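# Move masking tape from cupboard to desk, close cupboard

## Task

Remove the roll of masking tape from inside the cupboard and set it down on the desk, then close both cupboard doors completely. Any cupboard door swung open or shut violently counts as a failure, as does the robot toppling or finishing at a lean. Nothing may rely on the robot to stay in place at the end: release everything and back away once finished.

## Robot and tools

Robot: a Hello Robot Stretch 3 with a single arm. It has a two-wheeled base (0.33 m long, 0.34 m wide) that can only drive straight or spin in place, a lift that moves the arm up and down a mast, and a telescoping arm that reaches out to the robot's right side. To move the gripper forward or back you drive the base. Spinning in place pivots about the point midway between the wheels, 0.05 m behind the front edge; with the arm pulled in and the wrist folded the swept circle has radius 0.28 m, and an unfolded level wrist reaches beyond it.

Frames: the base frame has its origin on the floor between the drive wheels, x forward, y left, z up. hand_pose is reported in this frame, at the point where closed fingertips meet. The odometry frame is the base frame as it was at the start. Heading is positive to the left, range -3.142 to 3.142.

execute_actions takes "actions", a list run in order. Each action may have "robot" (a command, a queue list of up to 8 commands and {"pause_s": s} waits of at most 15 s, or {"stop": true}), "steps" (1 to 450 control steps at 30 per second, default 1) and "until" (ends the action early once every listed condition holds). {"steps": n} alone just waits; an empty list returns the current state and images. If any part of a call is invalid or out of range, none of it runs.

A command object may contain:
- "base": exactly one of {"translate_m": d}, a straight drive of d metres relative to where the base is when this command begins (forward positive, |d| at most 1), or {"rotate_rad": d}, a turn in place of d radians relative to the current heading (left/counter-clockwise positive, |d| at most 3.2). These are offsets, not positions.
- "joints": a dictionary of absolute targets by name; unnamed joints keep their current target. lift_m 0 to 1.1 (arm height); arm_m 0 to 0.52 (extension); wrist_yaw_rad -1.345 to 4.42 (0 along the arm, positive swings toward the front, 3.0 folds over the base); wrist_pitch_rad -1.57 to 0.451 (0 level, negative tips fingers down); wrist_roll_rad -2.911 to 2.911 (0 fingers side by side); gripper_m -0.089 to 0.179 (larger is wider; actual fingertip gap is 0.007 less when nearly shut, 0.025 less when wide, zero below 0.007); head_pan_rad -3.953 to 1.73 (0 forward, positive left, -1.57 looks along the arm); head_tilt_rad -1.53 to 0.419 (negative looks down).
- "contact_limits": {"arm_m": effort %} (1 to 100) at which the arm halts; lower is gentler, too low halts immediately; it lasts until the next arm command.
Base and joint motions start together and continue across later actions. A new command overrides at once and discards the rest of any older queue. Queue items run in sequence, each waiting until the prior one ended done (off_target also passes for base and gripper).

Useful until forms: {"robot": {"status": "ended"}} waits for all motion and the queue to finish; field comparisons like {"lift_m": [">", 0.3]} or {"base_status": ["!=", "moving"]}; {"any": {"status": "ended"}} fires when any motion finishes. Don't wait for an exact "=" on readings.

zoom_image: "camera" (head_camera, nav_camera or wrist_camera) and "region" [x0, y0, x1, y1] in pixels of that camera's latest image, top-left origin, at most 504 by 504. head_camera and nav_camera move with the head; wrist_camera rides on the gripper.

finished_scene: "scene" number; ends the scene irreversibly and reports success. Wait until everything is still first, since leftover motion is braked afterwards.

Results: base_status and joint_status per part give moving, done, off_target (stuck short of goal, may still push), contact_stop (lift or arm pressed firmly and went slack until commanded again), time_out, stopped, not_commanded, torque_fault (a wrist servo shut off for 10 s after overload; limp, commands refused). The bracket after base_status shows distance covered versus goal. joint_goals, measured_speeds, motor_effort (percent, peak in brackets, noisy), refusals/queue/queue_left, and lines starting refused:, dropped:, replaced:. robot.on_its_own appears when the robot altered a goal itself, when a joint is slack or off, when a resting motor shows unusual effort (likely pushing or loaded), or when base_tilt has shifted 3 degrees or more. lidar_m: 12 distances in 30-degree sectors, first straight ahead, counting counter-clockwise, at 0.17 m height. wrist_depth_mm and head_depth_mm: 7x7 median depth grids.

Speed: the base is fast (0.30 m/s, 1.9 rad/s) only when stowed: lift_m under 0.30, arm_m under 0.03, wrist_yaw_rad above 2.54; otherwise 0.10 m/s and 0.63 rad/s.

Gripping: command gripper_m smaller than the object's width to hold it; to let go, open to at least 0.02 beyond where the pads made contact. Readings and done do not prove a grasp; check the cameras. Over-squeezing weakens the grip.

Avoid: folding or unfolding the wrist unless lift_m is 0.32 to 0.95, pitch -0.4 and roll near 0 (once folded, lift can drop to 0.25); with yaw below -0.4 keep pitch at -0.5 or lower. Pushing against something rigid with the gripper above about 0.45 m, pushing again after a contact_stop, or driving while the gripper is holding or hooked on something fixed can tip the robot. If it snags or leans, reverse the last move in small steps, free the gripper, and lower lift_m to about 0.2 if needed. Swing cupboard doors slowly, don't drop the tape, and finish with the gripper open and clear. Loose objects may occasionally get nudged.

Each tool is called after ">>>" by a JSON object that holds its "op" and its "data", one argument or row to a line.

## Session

>>> {"op": "execute_actions", "data": {
  "actions": []
}}

Scene clock: 0.00 s.
robot.base_odometry: x=+0.000 y=+0.000 heading=+0.000 (m, m, rad; robot's odometry frame)
robot.turned_by_wheels: +0.000 (rad since the last result)
robot.turned_by_imu: +0.000 (rad since the last result)
robot.base_tilt: forward=+0.8 right=+0.0 (deg)
robot.lidar_m: 2.55 2.44 1.98 1.79 1.38 1.34 1.41 2.00 2.38 2.50 2.49 1.96
robot.head_depth_mm: 1874 2345 2338 2328 2300 2328 1886 / 1890 2489 2461 2471 2492 2479 2116 / 1905 2619 2638 2640 2668 2648 2125 / 1938 2770 2811 2823 2876 2815 2100 / 1937 2963 3058 3089 3056 2988 2088 / 1782 2961 3137 3213 3173 3029 2074 / 1782 2687 2814 2828 2876 2795 2058
robot.base_status: not_commanded
robot.joint_positions: lift_m=+0.327 arm_m=-0.003 wrist_yaw_rad=+3.005 wrist_pitch_rad=-0.360 wrist_roll_rad=-0.002 gripper_m=+0.037 head_pan_rad=+0.007 head_tilt_rad=-0.018
robot.joint_goals: lift_m=+0.327 arm_m=-0.003 wrist_yaw_rad=+3.005 wrist_pitch_rad=-0.360 wrist_roll_rad=-0.002 gripper_m=+0.037 head_pan_rad=+0.007 head_tilt_rad=-0.018
robot.joint_status: lift_m=not_commanded arm_m=not_commanded wrist_yaw_rad=not_commanded wrist_pitch_rad=not_commanded wrist_roll_rad=not_commanded gripper_m=not_commanded head_pan_rad=not_commanded head_tilt_rad=not_commanded
robot.measured_speeds: translate_m=+0.000 rotate_rad=+0.000 lift_m=+0.000 arm_m=+0.000 wrist_yaw_rad=+0.000 wrist_pitch_rad=+0.000 wrist_roll_rad=+0.000 head_pan_rad=+0.000 head_tilt_rad=+0.000
robot: refusals=0 queue=idle queue_left=0
robot.motor_effort: left_wheel=+1 right_wheel=-1 lift_m=+22 arm_m=+0 wrist_yaw_rad=-1 wrist_pitch_rad=+4 wrist_roll_rad=+0 gripper_m=+0 head_pan_rad=+0 head_tilt_rad=+1 (%)
robot.hand_pose: x=+0.0102 y=+0.0868 z=+0.3534 quat_wxyz=(+0.174, +0.702, +0.079, +0.686) (m; robot's base frame)
robot.wrist_depth_mm: - - - - - - - / - - - - - - - / - - - - - - - / - - 958 944 912 880 837 / 802 779 - 748 742 689 671 / 638 632 - 598 - 578 562 / 529 537 - 531 503 486 482
pictures: head_camera (sideways: a quarter turn clockwise sets it upright), nav_camera (sideways: a quarter turn counterclockwise sets it upright), wrist_camera
camera_calibration (this result's frames):
head_camera: T_world_to_cam=[[-0.0449253, -0.0268739, -0.998629, 1.32177], [-0.0132184, 0.999567, -0.0263045, 0.0347815], [0.998903, 0.0120186, -0.045261, 0.0144006], [0, 0, 0, 1]] pos_world=[0.0454558, 0.000581604, 1.32152]
nav_camera: T_world_to_cam=[[0.0129499, -0.00220705, 0.999914, -1.25738], [0.0524869, -0.998617, -0.00288394, 0.0544747], [0.998538, 0.0525197, -0.0128161, -0.032623], [0, 0, 0, 1]] pos_world=[0.0459991, 0.0533376, 1.25701]
wrist_camera: T_world_to_cam=[[0.989956, -0.132326, -0.0497606, 0.028844], [-0.108148, -0.482146, -0.86939, 0.389028], [0.091051, 0.86604, -0.491614, 0.26471], [0, 0, 0, 1]] pos_world=[-0.0105838, -0.0378646, 0.469788]
Images, in order (width x height): head_camera 896x504, nav_camera 672x504, wrist_camera 644x364.

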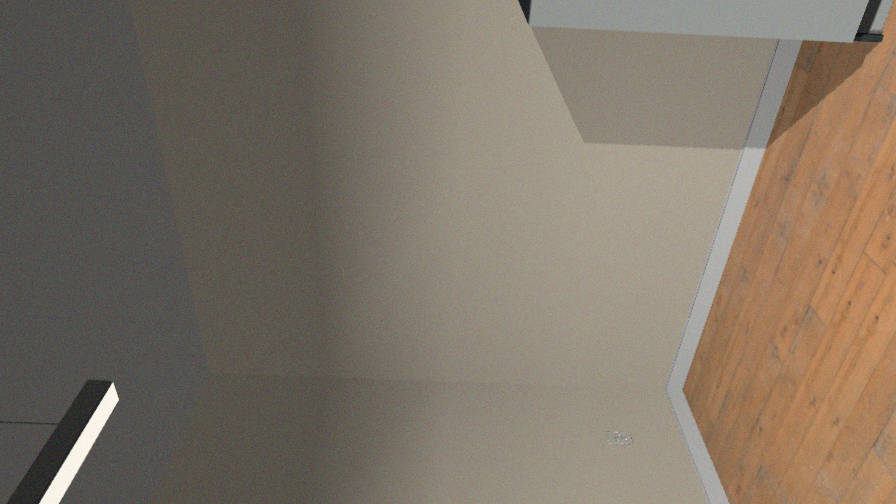

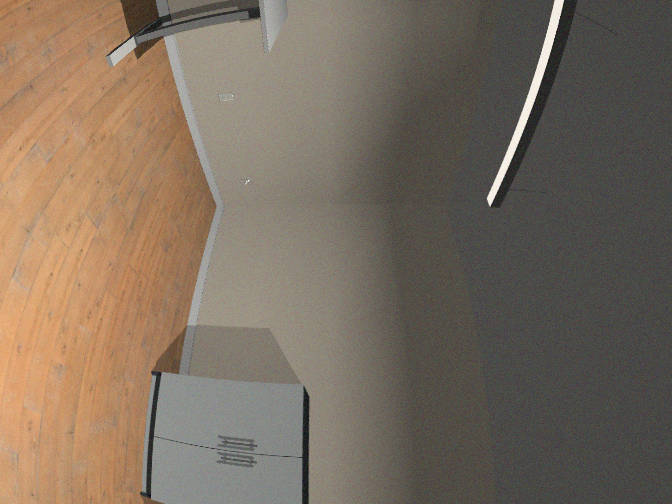

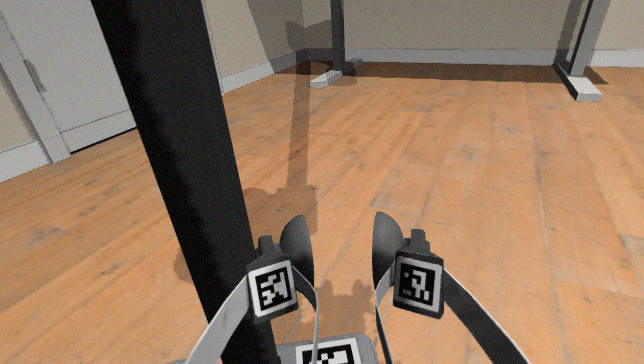

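>>> {"op": "execute_actions", "data": {
  "actions": [
    {"robot":{"joints":{"lift_m":0.28,"head_tilt_rad":-0.4},"base":{"rotate_rad":-0.58}},"steps":450,"until":{"robot":{"status":"ended"}}}
  ]
}}

Scene clock: 7.27 s.
robot.base_odometry: x=+0.000 y=+0.000 heading=-0.580 (m, m, rad; robot's odometry frame)
robot.turned_by_wheels: -0.580 (rad since the last result)
robot.turned_by_imu: -0.582 (rad since the last result)
robot.base_tilt: forward=+0.7 right=-0.1 (deg)
robot.lidar_m: 1.96 2.52 2.48 1.98 1.86 1.39 1.34 1.39 1.90 2.38 2.46 2.52
robot.head_depth_mm: 2017 2184 2350 2533 2298 1732 1391 / 2047 2179 1948 2473 2236 1710 1390 / 2037 2208 1900 2058 2173 1726 1380 / 2025 2187 1888 2057 2165 1718 1376 / 2047 2203 1890 2065 2157 1691 1369 / 2061 2223 1951 2100 2213 1690 1361 / 2053 2225 2395 2585 2221 1690 1354
robot.base_status: done (rotate_rad -0.5799 of -0.5800)
robot.joint_positions: lift_m=+0.280 arm_m=-0.003 wrist_yaw_rad=+3.005 wrist_pitch_rad=-0.360 wrist_roll_rad=-0.002 gripper_m=+0.037 head_pan_rad=+0.007 head_tilt_rad=-0.396
robot.joint_goals: lift_m=+0.280 arm_m=-0.003 wrist_yaw_rad=+3.005 wrist_pitch_rad=-0.360 wrist_roll_rad=-0.002 gripper_m=+0.037 head_pan_rad=+0.007 head_tilt_rad=-0.400
robot.joint_status: lift_m=done arm_m=not_commanded wrist_yaw_rad=not_commanded wrist_pitch_rad=not_commanded wrist_roll_rad=not_commanded gripper_m=not_commanded head_pan_rad=not_commanded head_tilt_rad=done
robot.measured_speeds: translate_m=+0.000 rotate_rad=+0.000 lift_m=+0.000 arm_m=+0.000 wrist_yaw_rad=+0.000 wrist_pitch_rad=+0.000 wrist_roll_rad=+0.000 head_pan_rad=+0.000 head_tilt_rad=+0.000
robot: refusals=0 queue=done queue_left=0
robot.motor_effort: left_wheel=+3(14) right_wheel=-2(5) lift_m=+17(20) arm_m=+0(0) wrist_yaw_rad=+0(0) wrist_pitch_rad=+4(4) wrist_roll_rad=+0(0) gripper_m=+1(0) head_pan_rad=+0(0) head_tilt_rad=-1(17) (%)
robot.hand_pose: x=+0.0101 y=+0.0867 z=+0.3061 quat_wxyz=(+0.174, +0.702, +0.080, +0.686) (m; robot's base frame)
robot.wrist_depth_mm: - - - - - - - / - - - - - - - / - - - - - - - / 947 914 875 850 814 779 757 / 715 682 - 675 674 624 614 / 582 571 - 546 - 515 506 / 488 488 - - 448 438 436
pictures: head_camera (sideways: a quarter turn clockwise sets it upright), nav_camera (sideways: a quarter turn counterclockwise sets it upright), wrist_camera
camera_calibration (this result's frames):
head_camera: T_world_to_cam=[[-0.409896, -0.0293546, -0.91166, 1.2103], [-0.0224687, 0.999504, -0.0220808, 0.0293272], [0.911855, 0.0114329, -0.410352, 0.490127], [0, 0, 0, 1]] pos_world=[0.0498302, 0.000611568, 1.30515]
nav_camera: T_world_to_cam=[[0.380661, 0.000292016, 0.924715, -1.16125], [0.0482105, -0.998646, -0.0195306, 0.0761673], [0.923457, 0.0520154, -0.380159, 0.445977], [0, 0, 0, 1]] pos_world=[0.0265279, 0.0532055, 1.24485]
wrist_camera: T_world_to_cam=[[0.989951, -0.132367, -0.0497633, 0.0264938], [-0.108245, -0.48285, -0.868987, 0.347785], [0.0909967, 0.865641, -0.492326, 0.241786], [0, 0, 0, 1]] pos_world=[-0.0105834, -0.0378651, 0.422577]
Images, in order (width x height): head_camera 896x504, nav_camera 672x504, wrist_camera 644x364.

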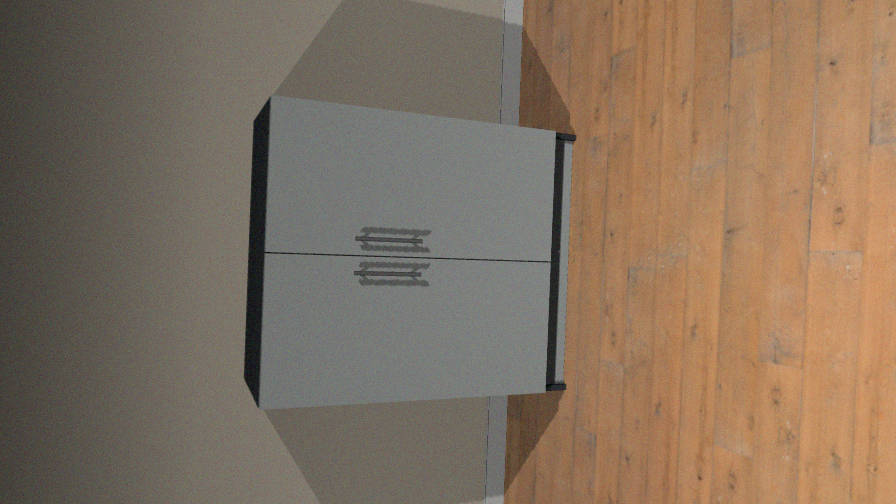

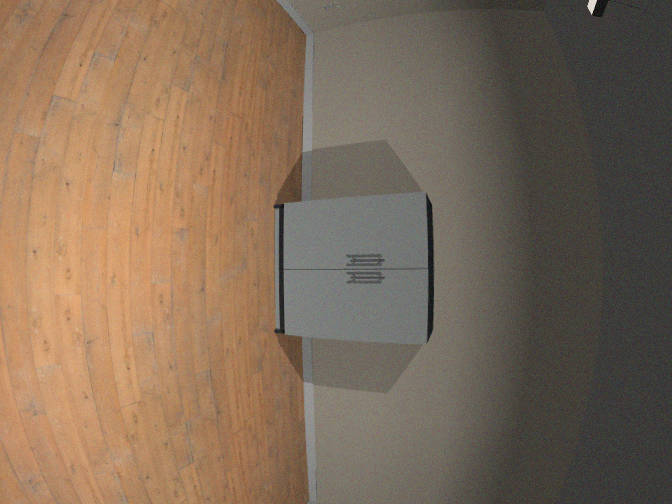

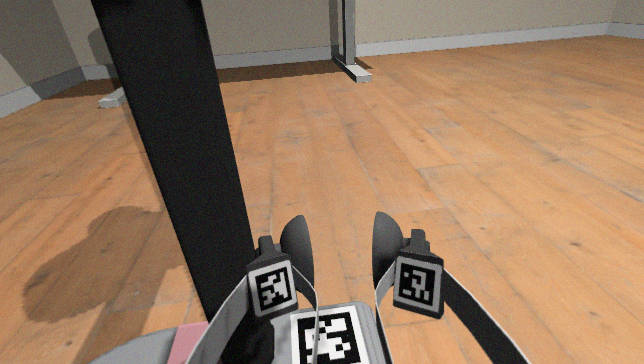

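>>> {"op": "execute_actions", "data": {
  "actions": [
    {"robot":[{"base":{"translate_m":1.0},"joints":{"head_pan_rad":-1.57,"head_tilt_rad":-0.6}},{"base":{"translate_m":0.25}},{"base":{"rotate_rad":1.571}},{"joints":{"lift_m":0.57,"wrist_pitch_rad":-0.4}},{"joints":{"wrist_yaw_rad":0.0,"gripper_m":0.05}}],"steps":450,"until":{"robot":{"status":"ended"}}},
    {"steps":450,"until":{"robot":{"status":"ended"}}}
  ]
}}

Scene clock: 34.57 s.
robot.base_odometry: x=+1.046 y=-0.685 heading=+0.991 (m, m, rad; robot's odometry frame)
robot.turned_by_wheels: +1.571 (rad since the last result)
robot.turned_by_imu: +1.577 (rad since the last result)
robot.base_tilt: forward=+0.8 right=+0.0 (deg)
robot.lidar_m: 2.39 2.13 2.68 2.59 2.67 2.47 2.38 1.70 0.73 0.71 0.73 1.64
robot.head_depth_mm: 965 1005 709 796 919 1092 1225 / 962 998 704 797 922 1094 1222 / 968 983 704 797 924 1096 1231 / 964 967 702 801 923 1103 1252 / 970 953 706 799 932 1104 1216 / 968 942 707 801 931 1106 1201 / 973 930 705 801 926 1111 1195
robot.base_status: done (rotate_rad +1.5709 of +1.5710)
robot.joint_positions: lift_m=+0.570 arm_m=-0.003 wrist_yaw_rad=+0.002 wrist_pitch_rad=-0.413 wrist_roll_rad=-0.002 gripper_m=+0.050 head_pan_rad=-1.563 head_tilt_rad=-0.593
robot.joint_goals: lift_m=+0.570 arm_m=-0.003 wrist_yaw_rad=+0.000 wrist_pitch_rad=-0.400 wrist_roll_rad=-0.002 gripper_m=+0.050 head_pan_rad=-1.570 head_tilt_rad=-0.600
robot.joint_status: lift_m=done arm_m=not_commanded wrist_yaw_rad=done wrist_pitch_rad=done wrist_roll_rad=not_commanded gripper_m=done head_pan_rad=done head_tilt_rad=done
robot.measured_speeds: translate_m=+0.000 rotate_rad=+0.000 lift_m=+0.000 arm_m=+0.000 wrist_yaw_rad=+0.000 wrist_pitch_rad=+0.000 wrist_roll_rad=+0.000 head_pan_rad=+0.000 head_tilt_rad=+0.000
robot: refusals=0 queue=done queue_left=0
robot.motor_effort: left_wheel=-2(13) right_wheel=+1(7) lift_m=+27(29) arm_m=+0(0) wrist_yaw_rad=-2(4) wrist_pitch_rad=+4(3) wrist_roll_rad=+0(0) gripper_m=+1(59) head_pan_rad=-4(50) head_tilt_rad=-2(14) (%)
robot.hand_pose: x=-0.0210 y=-0.3674 z=+0.5835 quat_wxyz=(+0.693, +0.146, -0.691, -0.144) (m; robot's base frame)
robot.wrist_depth_mm: 423 426 421 421 421 423 423 / 459 452 458 459 458 460 470 / 497 499 499 500 501 502 - / 572 558 546 553 553 559 - / - 617 615 619 613 618 979 / 929 705 694 695 800 708 818 / 797 769 771 753 741 714 697
pictures: head_camera (sideways: a quarter turn clockwise sets it upright), nav_camera (sideways: a quarter turn counterclockwise sets it upright), wrist_camera
camera_calibration (this result's frames):
head_camera: T_world_to_cam=[[-0.0309372, 0.580759, -0.813487, 1.07995], [0.999457, 0.0272209, -0.0185763, 0.0185256], [0.0113555, -0.81362, -0.581286, 0.718028], [0, 0, 0, 1]] pos_world=[0.00674154, -0.0434945, 1.29625]
nav_camera: T_world_to_cam=[[0.00187699, -0.554678, 0.832063, -1.03809], [-0.998646, -0.0442982, -0.0272777, 0.092633], [0.0519893, -0.830885, -0.55401, 0.677507], [0, 0, 0, 1]] pos_world=[0.059233, -0.00877039, 1.24163]
wrist_camera: T_world_to_cam=[[-0.998752, -0.0029143, -0.049866, 0.0168769], [0.0404569, 0.538334, -0.84176, 0.728633], [0.0292977, -0.842726, -0.537544, 0.171701], [0, 0, 0, 1]] pos_world=[-0.0176528, -0.247502, 0.706472]
Images, in order (width x height): head_camera 896x504, nav_camera 672x504, wrist_camera 644x364.

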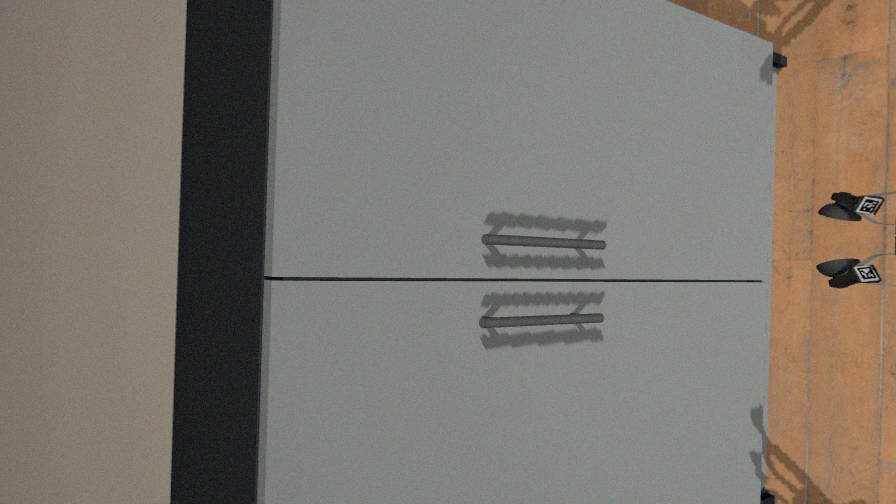

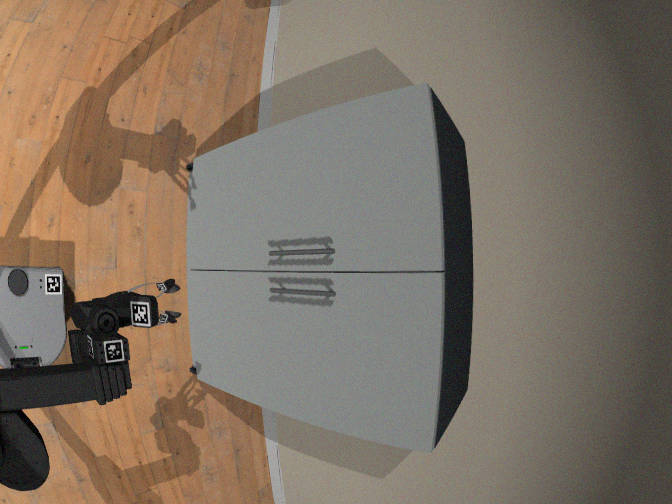

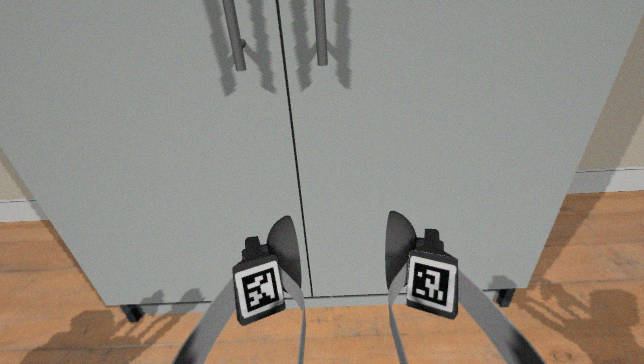

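>>> {"op": "execute_actions", "data": {
  "actions": [
    {"robot":{"joints":{"wrist_pitch_rad":0.0,"arm_m":0.2,"head_tilt_rad":-0.75},"base":{"translate_m":0.118}},"steps":450,"until":{"robot":{"status":"ended"}}}
  ]
}}

Scene clock: 44.87 s.
robot.base_odometry: x=+1.110 y=-0.586 heading=+0.991 (m, m, rad; robot's odometry frame)
robot.turned_by_wheels: +0.000 (rad since the last result)
robot.turned_by_imu: +0.001 (rad since the last result)
robot.base_tilt: forward=+0.9 right=+0.0 (deg)
robot.lidar_m: 2.28 2.02 2.69 2.59 2.67 2.60 2.49 1.69 0.73 0.70 0.73 1.64
robot.head_depth_mm: 932 664 750 888 1088 1298 1159 / 935 665 755 893 1092 1299 - / 931 666 757 878 1069 1264 1143 / 921 669 757 896 1067 1273 1140 / 909 670 760 898 1109 1283 1144 / 898 671 765 905 1110 1277 1142 / 888 663 763 908 1233 1294 1137
robot.base_status: done (translate_m +0.1180 of +0.1180)
robot.joint_positions: lift_m=+0.570 arm_m=+0.200 wrist_yaw_rad=+0.001 wrist_pitch_rad=-0.021 wrist_roll_rad=-0.002 gripper_m=+0.050 head_pan_rad=-1.563 head_tilt_rad=-0.741
robot.joint_goals: lift_m=+0.570 arm_m=+0.200 wrist_yaw_rad=+0.000 wrist_pitch_rad=+0.000 wrist_roll_rad=-0.002 gripper_m=+0.050 head_pan_rad=-1.570 head_tilt_rad=-0.750
robot.joint_status: lift_m=done arm_m=done wrist_yaw_rad=done wrist_pitch_rad=done wrist_roll_rad=not_commanded gripper_m=done head_pan_rad=done head_tilt_rad=done
robot.measured_speeds: translate_m=+0.000 rotate_rad=+0.000 lift_m=+0.000 arm_m=+0.000 wrist_yaw_rad=+0.000 wrist_pitch_rad=+0.000 wrist_roll_rad=+0.000 head_pan_rad=+0.000 head_tilt_rad=+0.000
robot: refusals=0 queue=done queue_left=0
robot.motor_effort: left_wheel=-2(4) right_wheel=+2(3) lift_m=+27(27) arm_m=+4(3) wrist_yaw_rad=+0(2) wrist_pitch_rad=+6(4) wrist_roll_rad=+0(0) gripper_m=+1(1) head_pan_rad=-4(4) head_tilt_rad=-3(13) (%)
robot.hand_pose: x=-0.0212 y=-0.6002 z=+0.6790 quat_wxyz=(+0.708, +0.008, -0.706, -0.007) (m; robot's base frame)
robot.wrist_depth_mm: 248 244 245 244 244 239 241 / 255 253 253 250 251 248 246 / 261 262 258 257 257 254 254 / 272 269 269 265 265 261 262 / 279 275 275 270 270 269 268 / 286 288 285 282 280 277 279 / 297 296 293 292 291 290 287
pictures: head_camera (sideways: a quarter turn clockwise sets it upright), nav_camera (sideways: a quarter turn counterclockwise sets it upright), wrist_camera
camera_calibration (this result's frames):
head_camera: T_world_to_cam=[[-0.0317877, 0.694059, -0.719216, 0.95708], [0.999438, 0.0297358, -0.0154771, 0.0144878], [0.0106444, -0.719304, -0.694614, 0.865452], [0, 0, 0, 1]] pos_world=[0.00673154, -0.0421787, 1.28973]
nav_camera: T_world_to_cam=[[0.00275027, -0.670995, 0.741457, -0.919983], [-0.998679, -0.0398851, -0.0323904, 0.0992836], [0.0513068, -0.740388, -0.670219, 0.828685], [0, 0, 0, 1]] pos_world=[0.0591655, 0.000204148, 1.24074]
wrist_camera: T_world_to_cam=[[-0.998732, -0.0209346, -0.0457933, 0.0071947], [0.0414173, 0.175634, -0.983584, 0.812967], [0.0286338, -0.984233, -0.174544, -0.304545], [0, 0, 0, 1]] pos_world=[-0.017765, -0.442378, 0.746794]
Images, in order (width x height): head_camera 896x504, nav_camera 672x504, wrist_camera 644x364.

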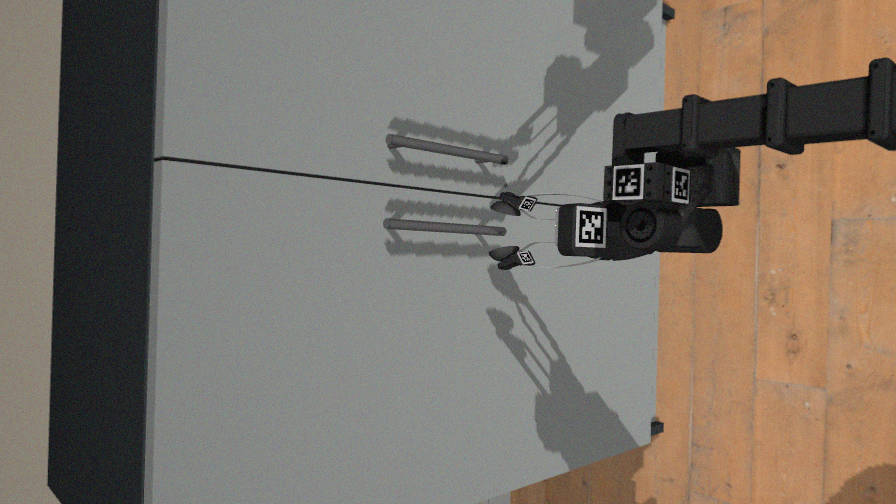

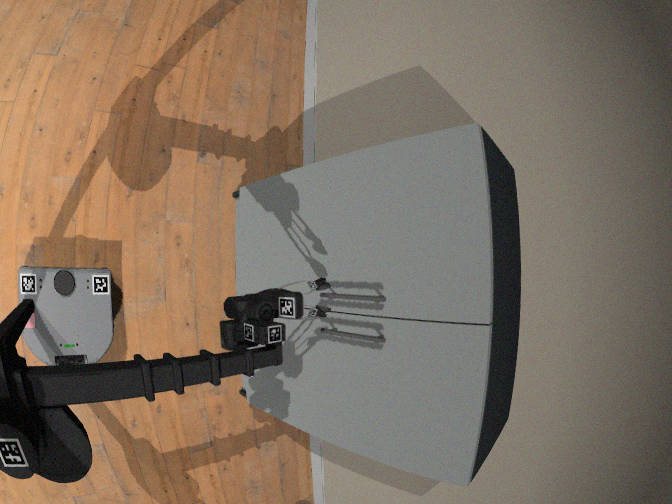

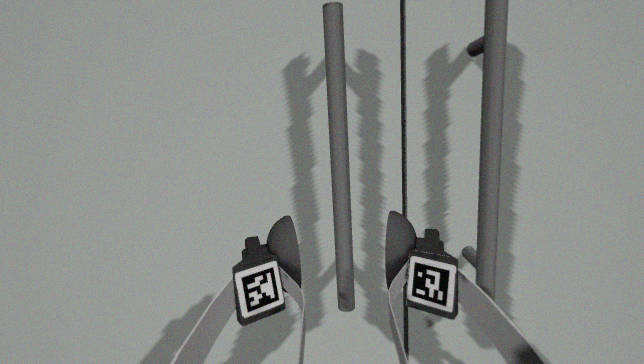

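>>> {"op": "execute_actions", "data": {
  "actions": [
    {"robot":{"joints":{"arm_m":0.281},"contact_limits":{"arm_m":12}},"steps":450,"until":{"robot":{"status":"ended"}}},
    {"robot":[{"joints":{"gripper_m":-0.07}},{"joints":{"arm_m":0.255},"base":{"translate_m":0.003}}],"steps":450,"until":{"robot":{"status":"ended"}}}
  ]
}}

Scene clock: 53.93 s.
robot.base_odometry: x=+1.112 y=-0.584 heading=+0.991 (m, m, rad; robot's odometry frame)
robot.turned_by_wheels: +0.000 (rad since the last result)
robot.turned_by_imu: +0.001 (rad since the last result)
robot.base_tilt: forward=+0.7 right=+0.0 (deg)
robot.lidar_m: 2.27 2.02 2.69 2.59 2.69 2.60 2.50 1.69 0.71 0.67 0.71 1.64
robot.head_depth_mm: 932 651 727 863 1070 1300 1155 / 935 648 722 860 1029 1312 - / 927 645 718 847 981 1294 1145 / 915 655 727 840 1079 1292 1149 / 907 658 735 871 1075 1283 1141 / 898 655 743 884 1091 1279 1143 / 885 660 754 898 1418 1304 1139
robot.base_status: done (translate_m +0.0030 of +0.0030)
robot.joint_positions: lift_m=+0.570 arm_m=+0.255 wrist_yaw_rad=-0.002 wrist_pitch_rad=-0.021 wrist_roll_rad=-0.002 gripper_m=-0.065 head_pan_rad=-1.563 head_tilt_rad=-0.741
robot.joint_goals: lift_m=+0.570 arm_m=+0.255 wrist_yaw_rad=+0.000 wrist_pitch_rad=+0.000 wrist_roll_rad=-0.002 gripper_m=-0.066 head_pan_rad=-1.570 head_tilt_rad=-0.750
robot.joint_status: lift_m=done arm_m=done wrist_yaw_rad=done wrist_pitch_rad=done wrist_roll_rad=not_commanded gripper_m=done head_pan_rad=done head_tilt_rad=done
robot.measured_speeds: translate_m=+0.000 rotate_rad=+0.000 lift_m=+0.000 arm_m=+0.000 wrist_yaw_rad=+0.000 wrist_pitch_rad=+0.000 wrist_roll_rad=+0.000 head_pan_rad=+0.000 head_tilt_rad=+0.000
robot: refusals=0 queue=done queue_left=0
robot.motor_effort: left_wheel=-2(8) right_wheel=+1(6) lift_m=+27(26) arm_m=-5(9) wrist_yaw_rad=+3(7) wrist_pitch_rad=+6(6) wrist_roll_rad=+0(0) gripper_m=-34(100) head_pan_rad=-4(4) head_tilt_rad=-3(3) (%)
robot.hand_pose: x=-0.0221 y=-0.6561 z=+0.6789 quat_wxyz=(+0.708, +0.007, -0.706, -0.009) (m; robot's base frame)
robot.wrist_depth_mm: 174 171 167 162 160 159 132 / 180 176 171 165 164 164 163 / 186 183 176 171 169 168 168 / 191 188 183 177 175 172 174 / 199 194 189 162 178 179 179 / 206 201 194 - 182 184 187 / 213 207 202 194 192 190 174
pictures: head_camera (sideways: a quarter turn clockwise sets it upright), nav_camera (sideways: a quarter turn counterclockwise sets it upright), wrist_camera
camera_calibration (this result's frames):
head_camera: T_world_to_cam=[[-0.0317907, 0.694477, -0.718812, 0.956554], [0.999438, 0.0297446, -0.0154642, 0.0144709], [0.0106412, -0.7189, -0.695032, 0.865995], [0, 0, 0, 1]] pos_world=[0.00673148, -0.0421717, 1.2897]
nav_camera: T_world_to_cam=[[0.00275335, -0.671426, 0.741066, -0.919474], [-0.998679, -0.039866, -0.0324092, 0.0993081], [0.0513037, -0.739998, -0.670649, 0.829245], [0, 0, 0, 1]] pos_world=[0.0591652, 0.00023968, 1.24074]
wrist_camera: T_world_to_cam=[[-0.998797, -0.0175051, -0.045798, 0.00739924], [0.0420186, 0.17573, -0.983541, 0.82281], [0.025265, -0.984283, -0.174783, -0.35951], [0, 0, 0, 1]] pos_world=[-0.0181, -0.498322, 0.74677]
Images, in order (width x height): head_camera 896x504, nav_camera 672x504, wrist_camera 644x364.

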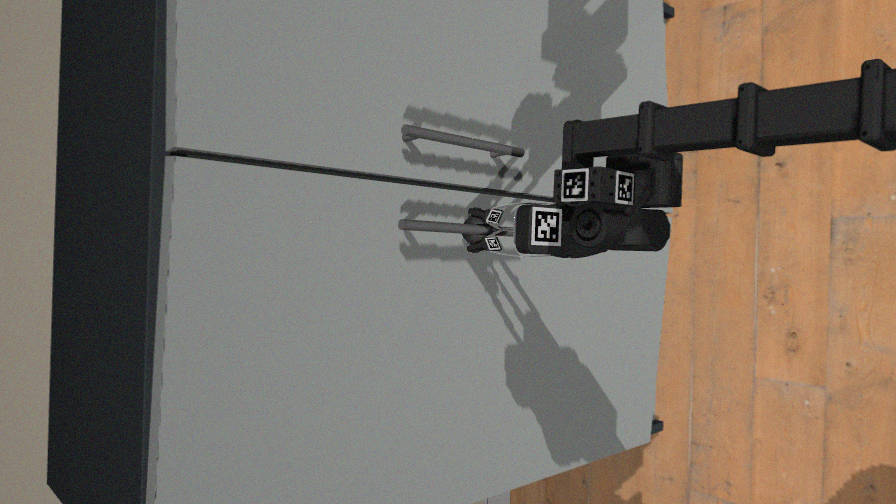

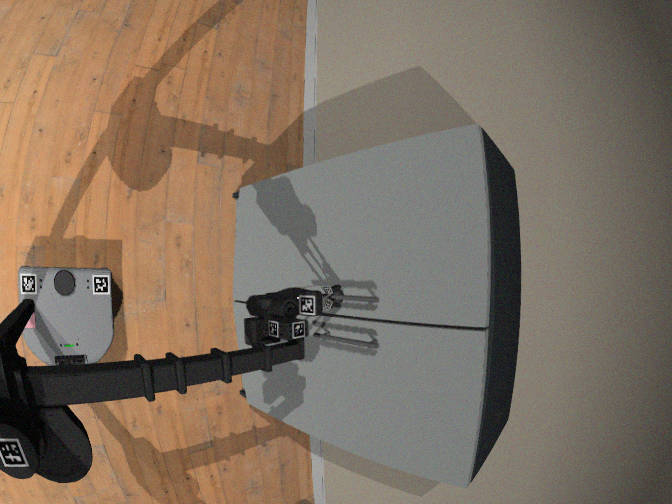

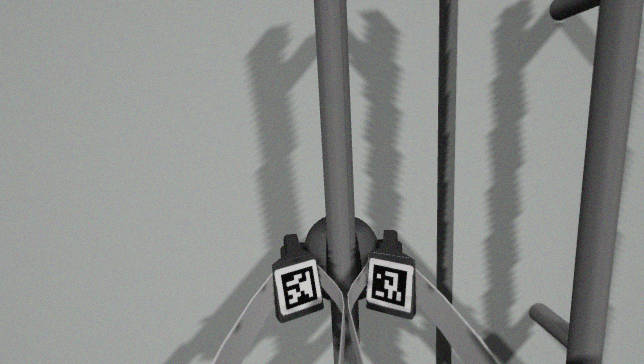

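>>> {"op": "execute_actions", "data": {
  "actions": [
    {"robot":[{"joints":{"arm_m":0.27},"base":{"translate_m":-0.002}},{"joints":{"arm_m":0.286},"contact_limits":{"arm_m":12}}],"steps":450,"until":{"robot":{"status":"ended"}}},
    {"robot":[{"joints":{"gripper_m":0.05}},{"joints":{"arm_m":0.18}},{"base":{"translate_m":-0.106}}],"steps":450,"until":{"robot":{"status":"ended"}}}
  ]
}}

Scene clock: 75.13 s.
robot.base_odometry: x=+1.053 y=-0.674 heading=+0.991 (m, m, rad; robot's odometry frame)
robot.turned_by_wheels: +0.000 (rad since the last result)
robot.turned_by_imu: +0.003 (rad since the last result)
robot.base_tilt: forward=+0.9 right=+0.0 (deg)
robot.lidar_m: 2.38 2.12 2.68 2.59 2.67 2.49 2.39 1.70 0.72 0.67 0.73 1.64
robot.head_depth_mm: 937 657 740 879 1089 1323 1148 / 937 656 733 873 1075 1298 - / 926 655 725 866 1063 - 1148 / 920 659 738 872 1043 1263 1146 / 907 671 761 904 1109 1284 1134 / 895 668 764 906 1111 1286 1134 / 886 663 765 909 1116 1294 1131
robot.base_status: done (translate_m -0.1060 of -0.1060)
robot.joint_positions: lift_m=+0.570 arm_m=+0.180 wrist_yaw_rad=-0.001 wrist_pitch_rad=-0.021 wrist_roll_rad=-0.002 gripper_m=+0.050 head_pan_rad=-1.563 head_tilt_rad=-0.741
robot.joint_goals: lift_m=+0.570 arm_m=+0.180 wrist_yaw_rad=+0.000 wrist_pitch_rad=+0.000 wrist_roll_rad=-0.002 gripper_m=+0.050 head_pan_rad=-1.570 head_tilt_rad=-0.750
robot.joint_status: lift_m=done arm_m=done wrist_yaw_rad=done wrist_pitch_rad=done wrist_roll_rad=not_commanded gripper_m=done head_pan_rad=done head_tilt_rad=done
robot.measured_speeds: translate_m=+0.000 rotate_rad=+0.000 lift_m=+0.000 arm_m=+0.000 wrist_yaw_rad=+0.000 wrist_pitch_rad=+0.000 wrist_roll_rad=+0.000 head_pan_rad=+0.000 head_tilt_rad=+0.000
robot: refusals=0 queue=done queue_left=0
robot.motor_effort: left_wheel=+0(7) right_wheel=+1(4) lift_m=+27(27) arm_m=-4(11) wrist_yaw_rad=+1(7) wrist_pitch_rad=+6(7) wrist_roll_rad=+0(0) gripper_m=+0(89) head_pan_rad=-4(4) head_tilt_rad=-3(3) (%)
robot.hand_pose: x=-0.0218 y=-0.5811 z=+0.6789 quat_wxyz=(+0.708, +0.007, -0.706, -0.008) (m; robot's base frame)
robot.wrist_depth_mm: 269 267 265 232 237 241 244 / 274 276 272 237 243 248 252 / 283 281 278 247 251 255 260 / 291 290 289 252 259 262 268 / 302 299 294 260 266 270 278 / 314 309 306 269 275 280 284 / 320 322 319 279 285 288 296
pictures: head_camera (sideways: a quarter turn clockwise sets it upright), nav_camera (sideways: a quarter turn counterclockwise sets it upright), wrist_camera
camera_calibration (this result's frames):
head_camera: T_world_to_cam=[[-0.0317908, 0.69448, -0.71881, 0.956551], [0.999438, 0.0297448, -0.0154641, 0.0144708], [0.0106413, -0.718897, -0.695035, 0.865999], [0, 0, 0, 1]] pos_world=[0.00673148, -0.0421716, 1.2897]
nav_camera: T_world_to_cam=[[0.00275345, -0.671429, 0.741064, -0.919471], [-0.998679, -0.039866, -0.0324093, 0.0993082], [0.0513038, -0.739996, -0.670652, 0.829248], [0, 0, 0, 1]] pos_world=[0.0591652, 0.000239905, 1.24074]
wrist_camera: T_world_to_cam=[[-0.998777, -0.0186113, -0.0458006, 0.00835552], [0.0418231, 0.175902, -0.983519, 0.809658], [0.0263609, -0.984232, -0.174908, -0.285503], [0, 0, 0, 1]] pos_world=[-0.017991, -0.423265, 0.74676]
Images, in order (width x height): head_camera 896x504, nav_camera 672x504, wrist_camera 644x364.

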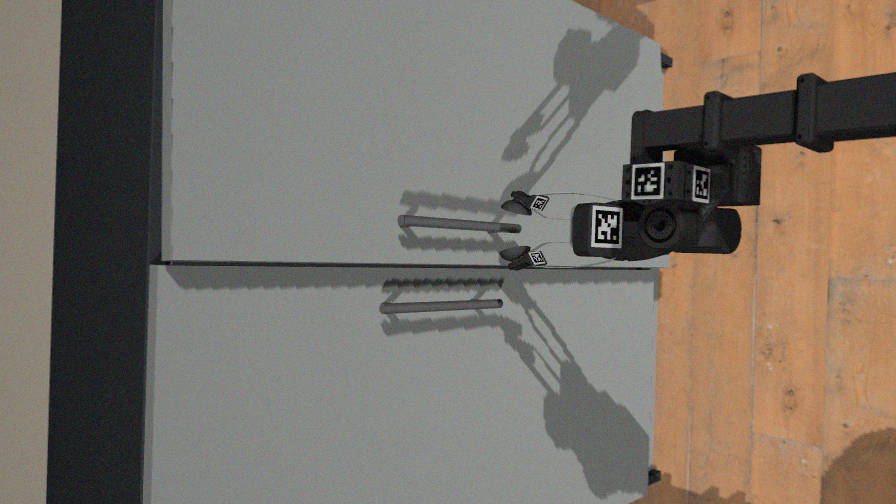

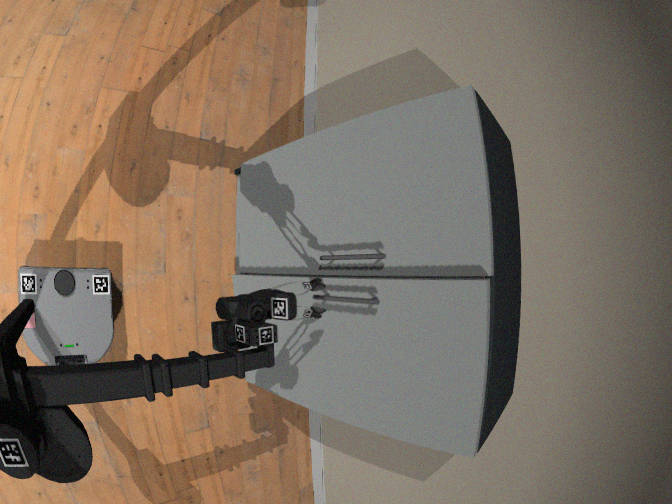

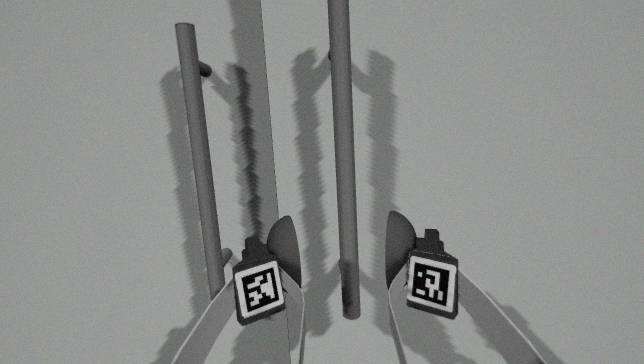

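>>> {"op": "execute_actions", "data": {
  "actions": [
    {"robot":[{"joints":{"arm_m":0.25},"base":{"translate_m":-0.003}},{"joints":{"gripper_m":-0.04}},{"joints":{"arm_m":0.203},"base":{"translate_m":-0.012}},{"joints":{"arm_m":0.154},"base":{"translate_m":-0.018}},{"joints":{"arm_m":0.124,"wrist_yaw_rad":0.08},"base":{"translate_m":-0.036}},{"joints":{"arm_m":0.097,"wrist_yaw_rad":0.16},"base":{"translate_m":-0.038}}],"steps":450,"until":{"robot":{"status":"ended"}}}
  ]
}}

Scene clock: 106.20 s.
robot.base_odometry: x=+0.994 y=-0.764 heading=+0.991 (m, m, rad; robot's odometry frame)
robot.turned_by_wheels: +0.000 (rad since the last result)
robot.turned_by_imu: +0.002 (rad since the last result)
robot.base_tilt: forward=+0.8 right=+0.0 (deg)
robot.lidar_m: 2.49 2.21 2.68 2.59 2.69 2.38 2.28 1.71 0.65 0.50 0.73 1.64
robot.head_depth_mm: 937 628 695 870 1525 1331 1154 / 938 657 640 784 1022 1303 - / 927 659 593 720 904 1151 1109 / 919 678 554 660 822 - 1126 / 908 715 541 671 1050 1275 1140 / 900 668 765 903 1117 1287 1142 / 891 664 766 914 1120 1304 1133
robot.base_status: done (translate_m -0.0380 of -0.0380)
robot.joint_positions: lift_m=+0.570 arm_m=+0.098 wrist_yaw_rad=+0.145 wrist_pitch_rad=-0.023 wrist_roll_rad=-0.002 gripper_m=-0.027 head_pan_rad=-1.563 head_tilt_rad=-0.741
robot.joint_goals: lift_m=+0.570 arm_m=+0.097 wrist_yaw_rad=+0.160 wrist_pitch_rad=+0.000 wrist_roll_rad=-0.002 gripper_m=-0.028 head_pan_rad=-1.570 head_tilt_rad=-0.750
robot.joint_status: lift_m=done arm_m=done wrist_yaw_rad=done wrist_pitch_rad=done wrist_roll_rad=not_commanded gripper_m=done head_pan_rad=done head_tilt_rad=done
robot.measured_speeds: translate_m=+0.000 rotate_rad=+0.000 lift_m=+0.000 arm_m=+0.000 wrist_yaw_rad=+0.000 wrist_pitch_rad=+0.000 wrist_roll_rad=+0.000 head_pan_rad=+0.000 head_tilt_rad=+0.000
robot: refusals=0 queue=done queue_left=0
robot.on_its_own: gripper_m is held at -0.028, not at your -0.040, by its stall guard, which is not easing now; wrist_yaw_rad is at rest, and its effort (+13) is outside its rest range (-12 to +12)
robot.motor_effort: left_wheel=-5(20) right_wheel=+4(10) lift_m=+26(27) arm_m=-5(3) wrist_yaw_rad=+13(40) wrist_pitch_rad=+6(6) wrist_roll_rad=+0(0) gripper_m=-21(94) head_pan_rad=-4(4) head_tilt_rad=-3(3) (%)
robot.hand_pose: x=+0.0154 y=-0.4955 z=+0.6785 quat_wxyz=(+0.707, +0.059, -0.704, +0.043) (m; robot's base frame)
robot.wrist_depth_mm: 399 382 159 161 187 207 233 / 416 391 162 168 190 214 242 / 430 402 169 173 197 222 251 / 442 425 173 178 202 226 260 / 464 442 381 154 213 236 270 / 483 454 425 - 221 243 281 / 498 475 447 192 222 259 293
pictures: head_camera (sideways: a quarter turn clockwise sets it upright), nav_camera (sideways: a quarter turn counterclockwise sets it upright), wrist_camera
camera_calibration (this result's frames):
head_camera: T_world_to_cam=[[-0.0317907, 0.69448, -0.71881, 0.956551], [0.999438, 0.0297447, -0.0154641, 0.0144708], [0.0106412, -0.718897, -0.695035, 0.865999], [0, 0, 0, 1]] pos_world=[0.00673148, -0.0421716, 1.2897]
nav_camera: T_world_to_cam=[[0.00275337, -0.671429, 0.741064, -0.919471], [-0.998679, -0.0398659, -0.0324093, 0.0993082], [0.0513037, -0.739996, -0.670652, 0.829248], [0, 0, 0, 1]] pos_world=[0.0591652, 0.000239902, 1.24074]
wrist_camera: T_world_to_cam=[[-0.985448, -0.163683, -0.0458245, -0.0249799], [0.015573, 0.181517, -0.983264, 0.795698], [0.169262, -0.96967, -0.176327, -0.196334], [0, 0, 0, 1]] pos_world=[-0.00377601, -0.338901, 0.746618]
Images, in order (width x height): head_camera 896x504, nav_camera 672x504, wrist_camera 644x364.

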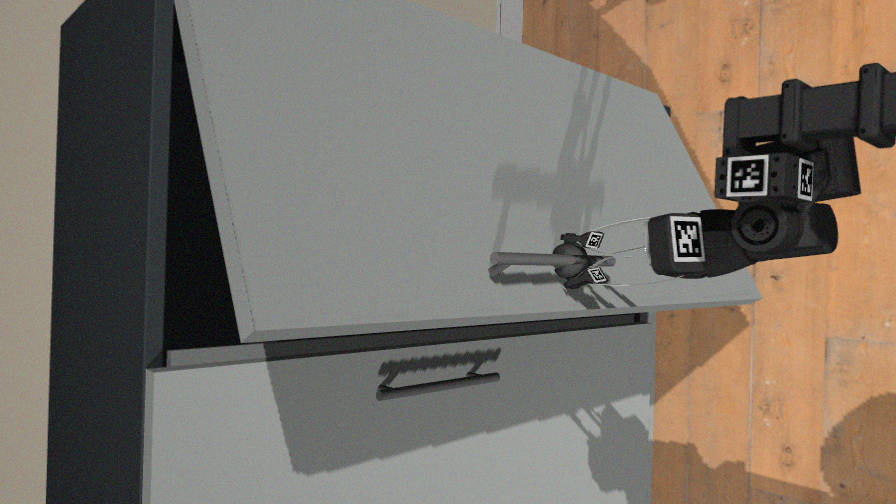

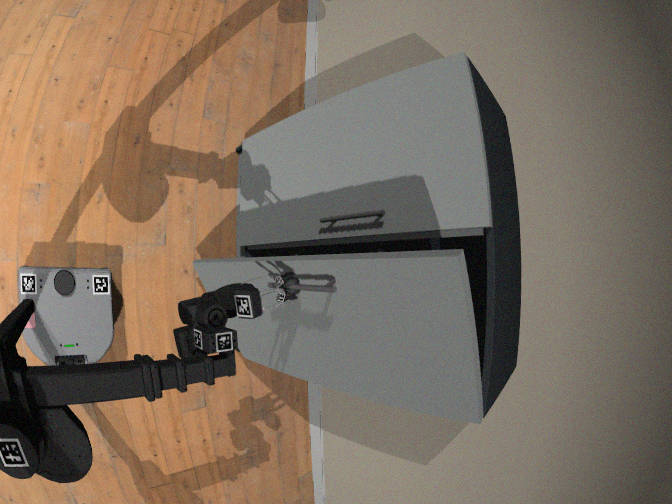

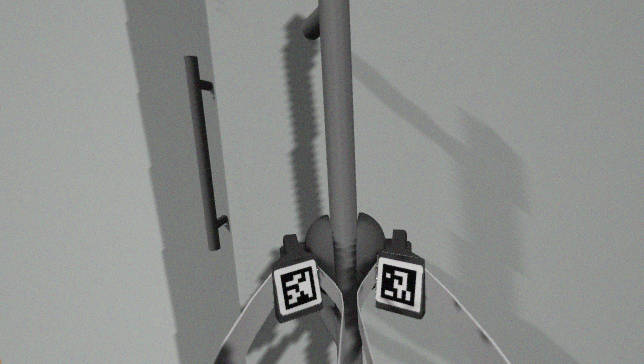

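>>> {"op": "execute_actions", "data": {
  "actions": [
    {"robot":[{"joints":{"wrist_yaw_rad":0.145,"gripper_m":0.04}},{"joints":{"arm_m":0.0}},{"joints":{"gripper_m":0.0,"wrist_yaw_rad":-0.4,"head_pan_rad":-1.9},"base":{"translate_m":0.25}},{"joints":{"arm_m":0.18}}],"steps":450,"until":{"robot":{"status":"ended"}}}
  ]
}}

Scene clock: 142.40 s.
robot.base_odometry: x=+1.131 y=-0.554 heading=+0.991 (m, m, rad; robot's odometry frame)
robot.turned_by_wheels: +0.000 (rad since the last result)
robot.turned_by_imu: +0.002 (rad since the last result)
robot.base_tilt: forward=+0.8 right=+0.0 (deg)
robot.lidar_m: 2.24 1.99 2.69 2.58 2.68 2.64 2.53 1.69 0.53 0.70 0.73 1.64
robot.head_depth_mm: 1106 719 905 1796 1570 1331 1155 / 935 649 734 941 1437 1326 1156 / 928 704 618 754 988 1286 - / 919 1140 614 721 889 - 1148 / 903 1108 918 1183 1057 - 1141 / 899 658 738 858 1050 1261 1139 / 888 637 713 832 993 1226 1136
robot.base_status: done (translate_m +0.2500 of +0.2500)
robot.joint_positions: lift_m=+0.570 arm_m=+0.180 wrist_yaw_rad=-0.399 wrist_pitch_rad=-0.021 wrist_roll_rad=-0.002 gripper_m=+0.000 head_pan_rad=-1.893 head_tilt_rad=-0.741
robot.joint_goals: lift_m=+0.570 arm_m=+0.180 wrist_yaw_rad=-0.400 wrist_pitch_rad=+0.000 wrist_roll_rad=-0.002 gripper_m=+0.000 head_pan_rad=-1.900 head_tilt_rad=-0.750
robot.joint_status: lift_m=done arm_m=done wrist_yaw_rad=done wrist_pitch_rad=done wrist_roll_rad=not_commanded gripper_m=done head_pan_rad=done head_tilt_rad=done
robot.measured_speeds: translate_m=+0.000 rotate_rad=+0.000 lift_m=+0.000 arm_m=+0.000 wrist_yaw_rad=+0.000 wrist_pitch_rad=+0.000 wrist_roll_rad=+0.000 head_pan_rad=+0.000 head_tilt_rad=+0.000
robot: refusals=0 queue=done queue_left=0
robot.motor_effort: left_wheel=-2(5) right_wheel=+1(2) lift_m=+26(26) arm_m=+4(6) wrist_yaw_rad=+0(13) wrist_pitch_rad=+6(6) wrist_roll_rad=+0(0) gripper_m=-2(80) head_pan_rad=-5(34) head_tilt_rad=-4(2) (%)
robot.hand_pose: x=-0.1208 y=-0.5601 z=+0.6790 quat_wxyz=(+0.692, -0.132, -0.694, -0.148) (m; robot's base frame)
robot.wrist_depth_mm: 225 240 263 750 742 119 260 / 228 246 269 766 769 122 378 / 232 252 274 778 737 124 - / 238 256 280 818 820 127 - / 242 263 289 822 807 131 - / 248 267 293 - 675 134 - / 252 274 300 509 497 136 167
pictures: head_camera (sideways: a quarter turn clockwise sets it upright), nav_camera (sideways: a quarter turn counterclockwise sets it upright), wrist_camera
camera_calibration (this result's frames):
head_camera: T_world_to_cam=[[0.194765, 0.667367, -0.718809, 0.955169], [0.955238, -0.295434, -0.0154641, 0.0147404], [-0.222681, -0.683622, -0.695035, 0.867422], [0, 0, 0, 1]] pos_world=[-0.00695596, -0.0401047, 1.2897]
nav_camera: T_world_to_cam=[[-0.214776, -0.636157, 0.741064, -0.918144], [-0.957797, 0.285612, -0.0324093, 0.0990588], [-0.19104, -0.71675, -0.670652, 0.830727], [0, 0, 0, 1]] pos_world=[0.0563848, -0.0169533, 1.24074]
wrist_camera: T_world_to_cam=[[-0.927931, 0.369929, -0.0457929, 0.135971], [0.106596, 0.145629, -0.98358, 0.80111], [-0.357186, -0.917575, -0.174566, -0.271465], [0, 0, 0, 1]] pos_world=[-0.056187, -0.416054, 0.746794]
Images, in order (width x height): head_camera 896x504, nav_camera 672x504, wrist_camera 644x364.

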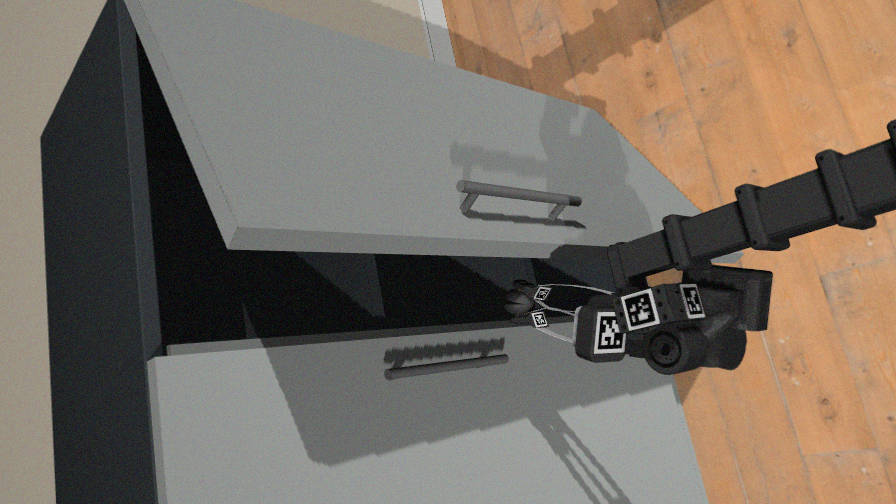

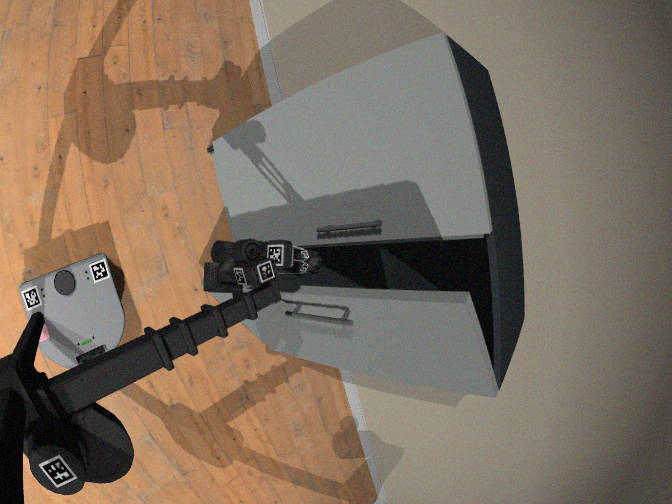

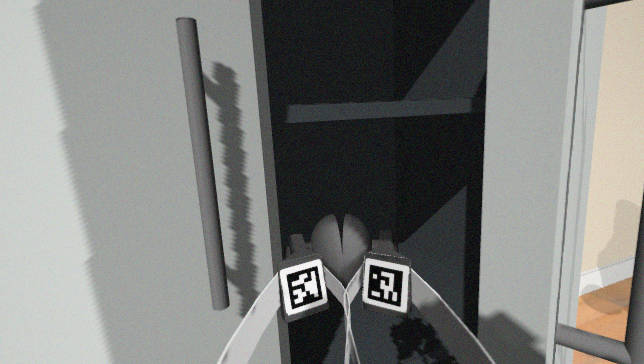

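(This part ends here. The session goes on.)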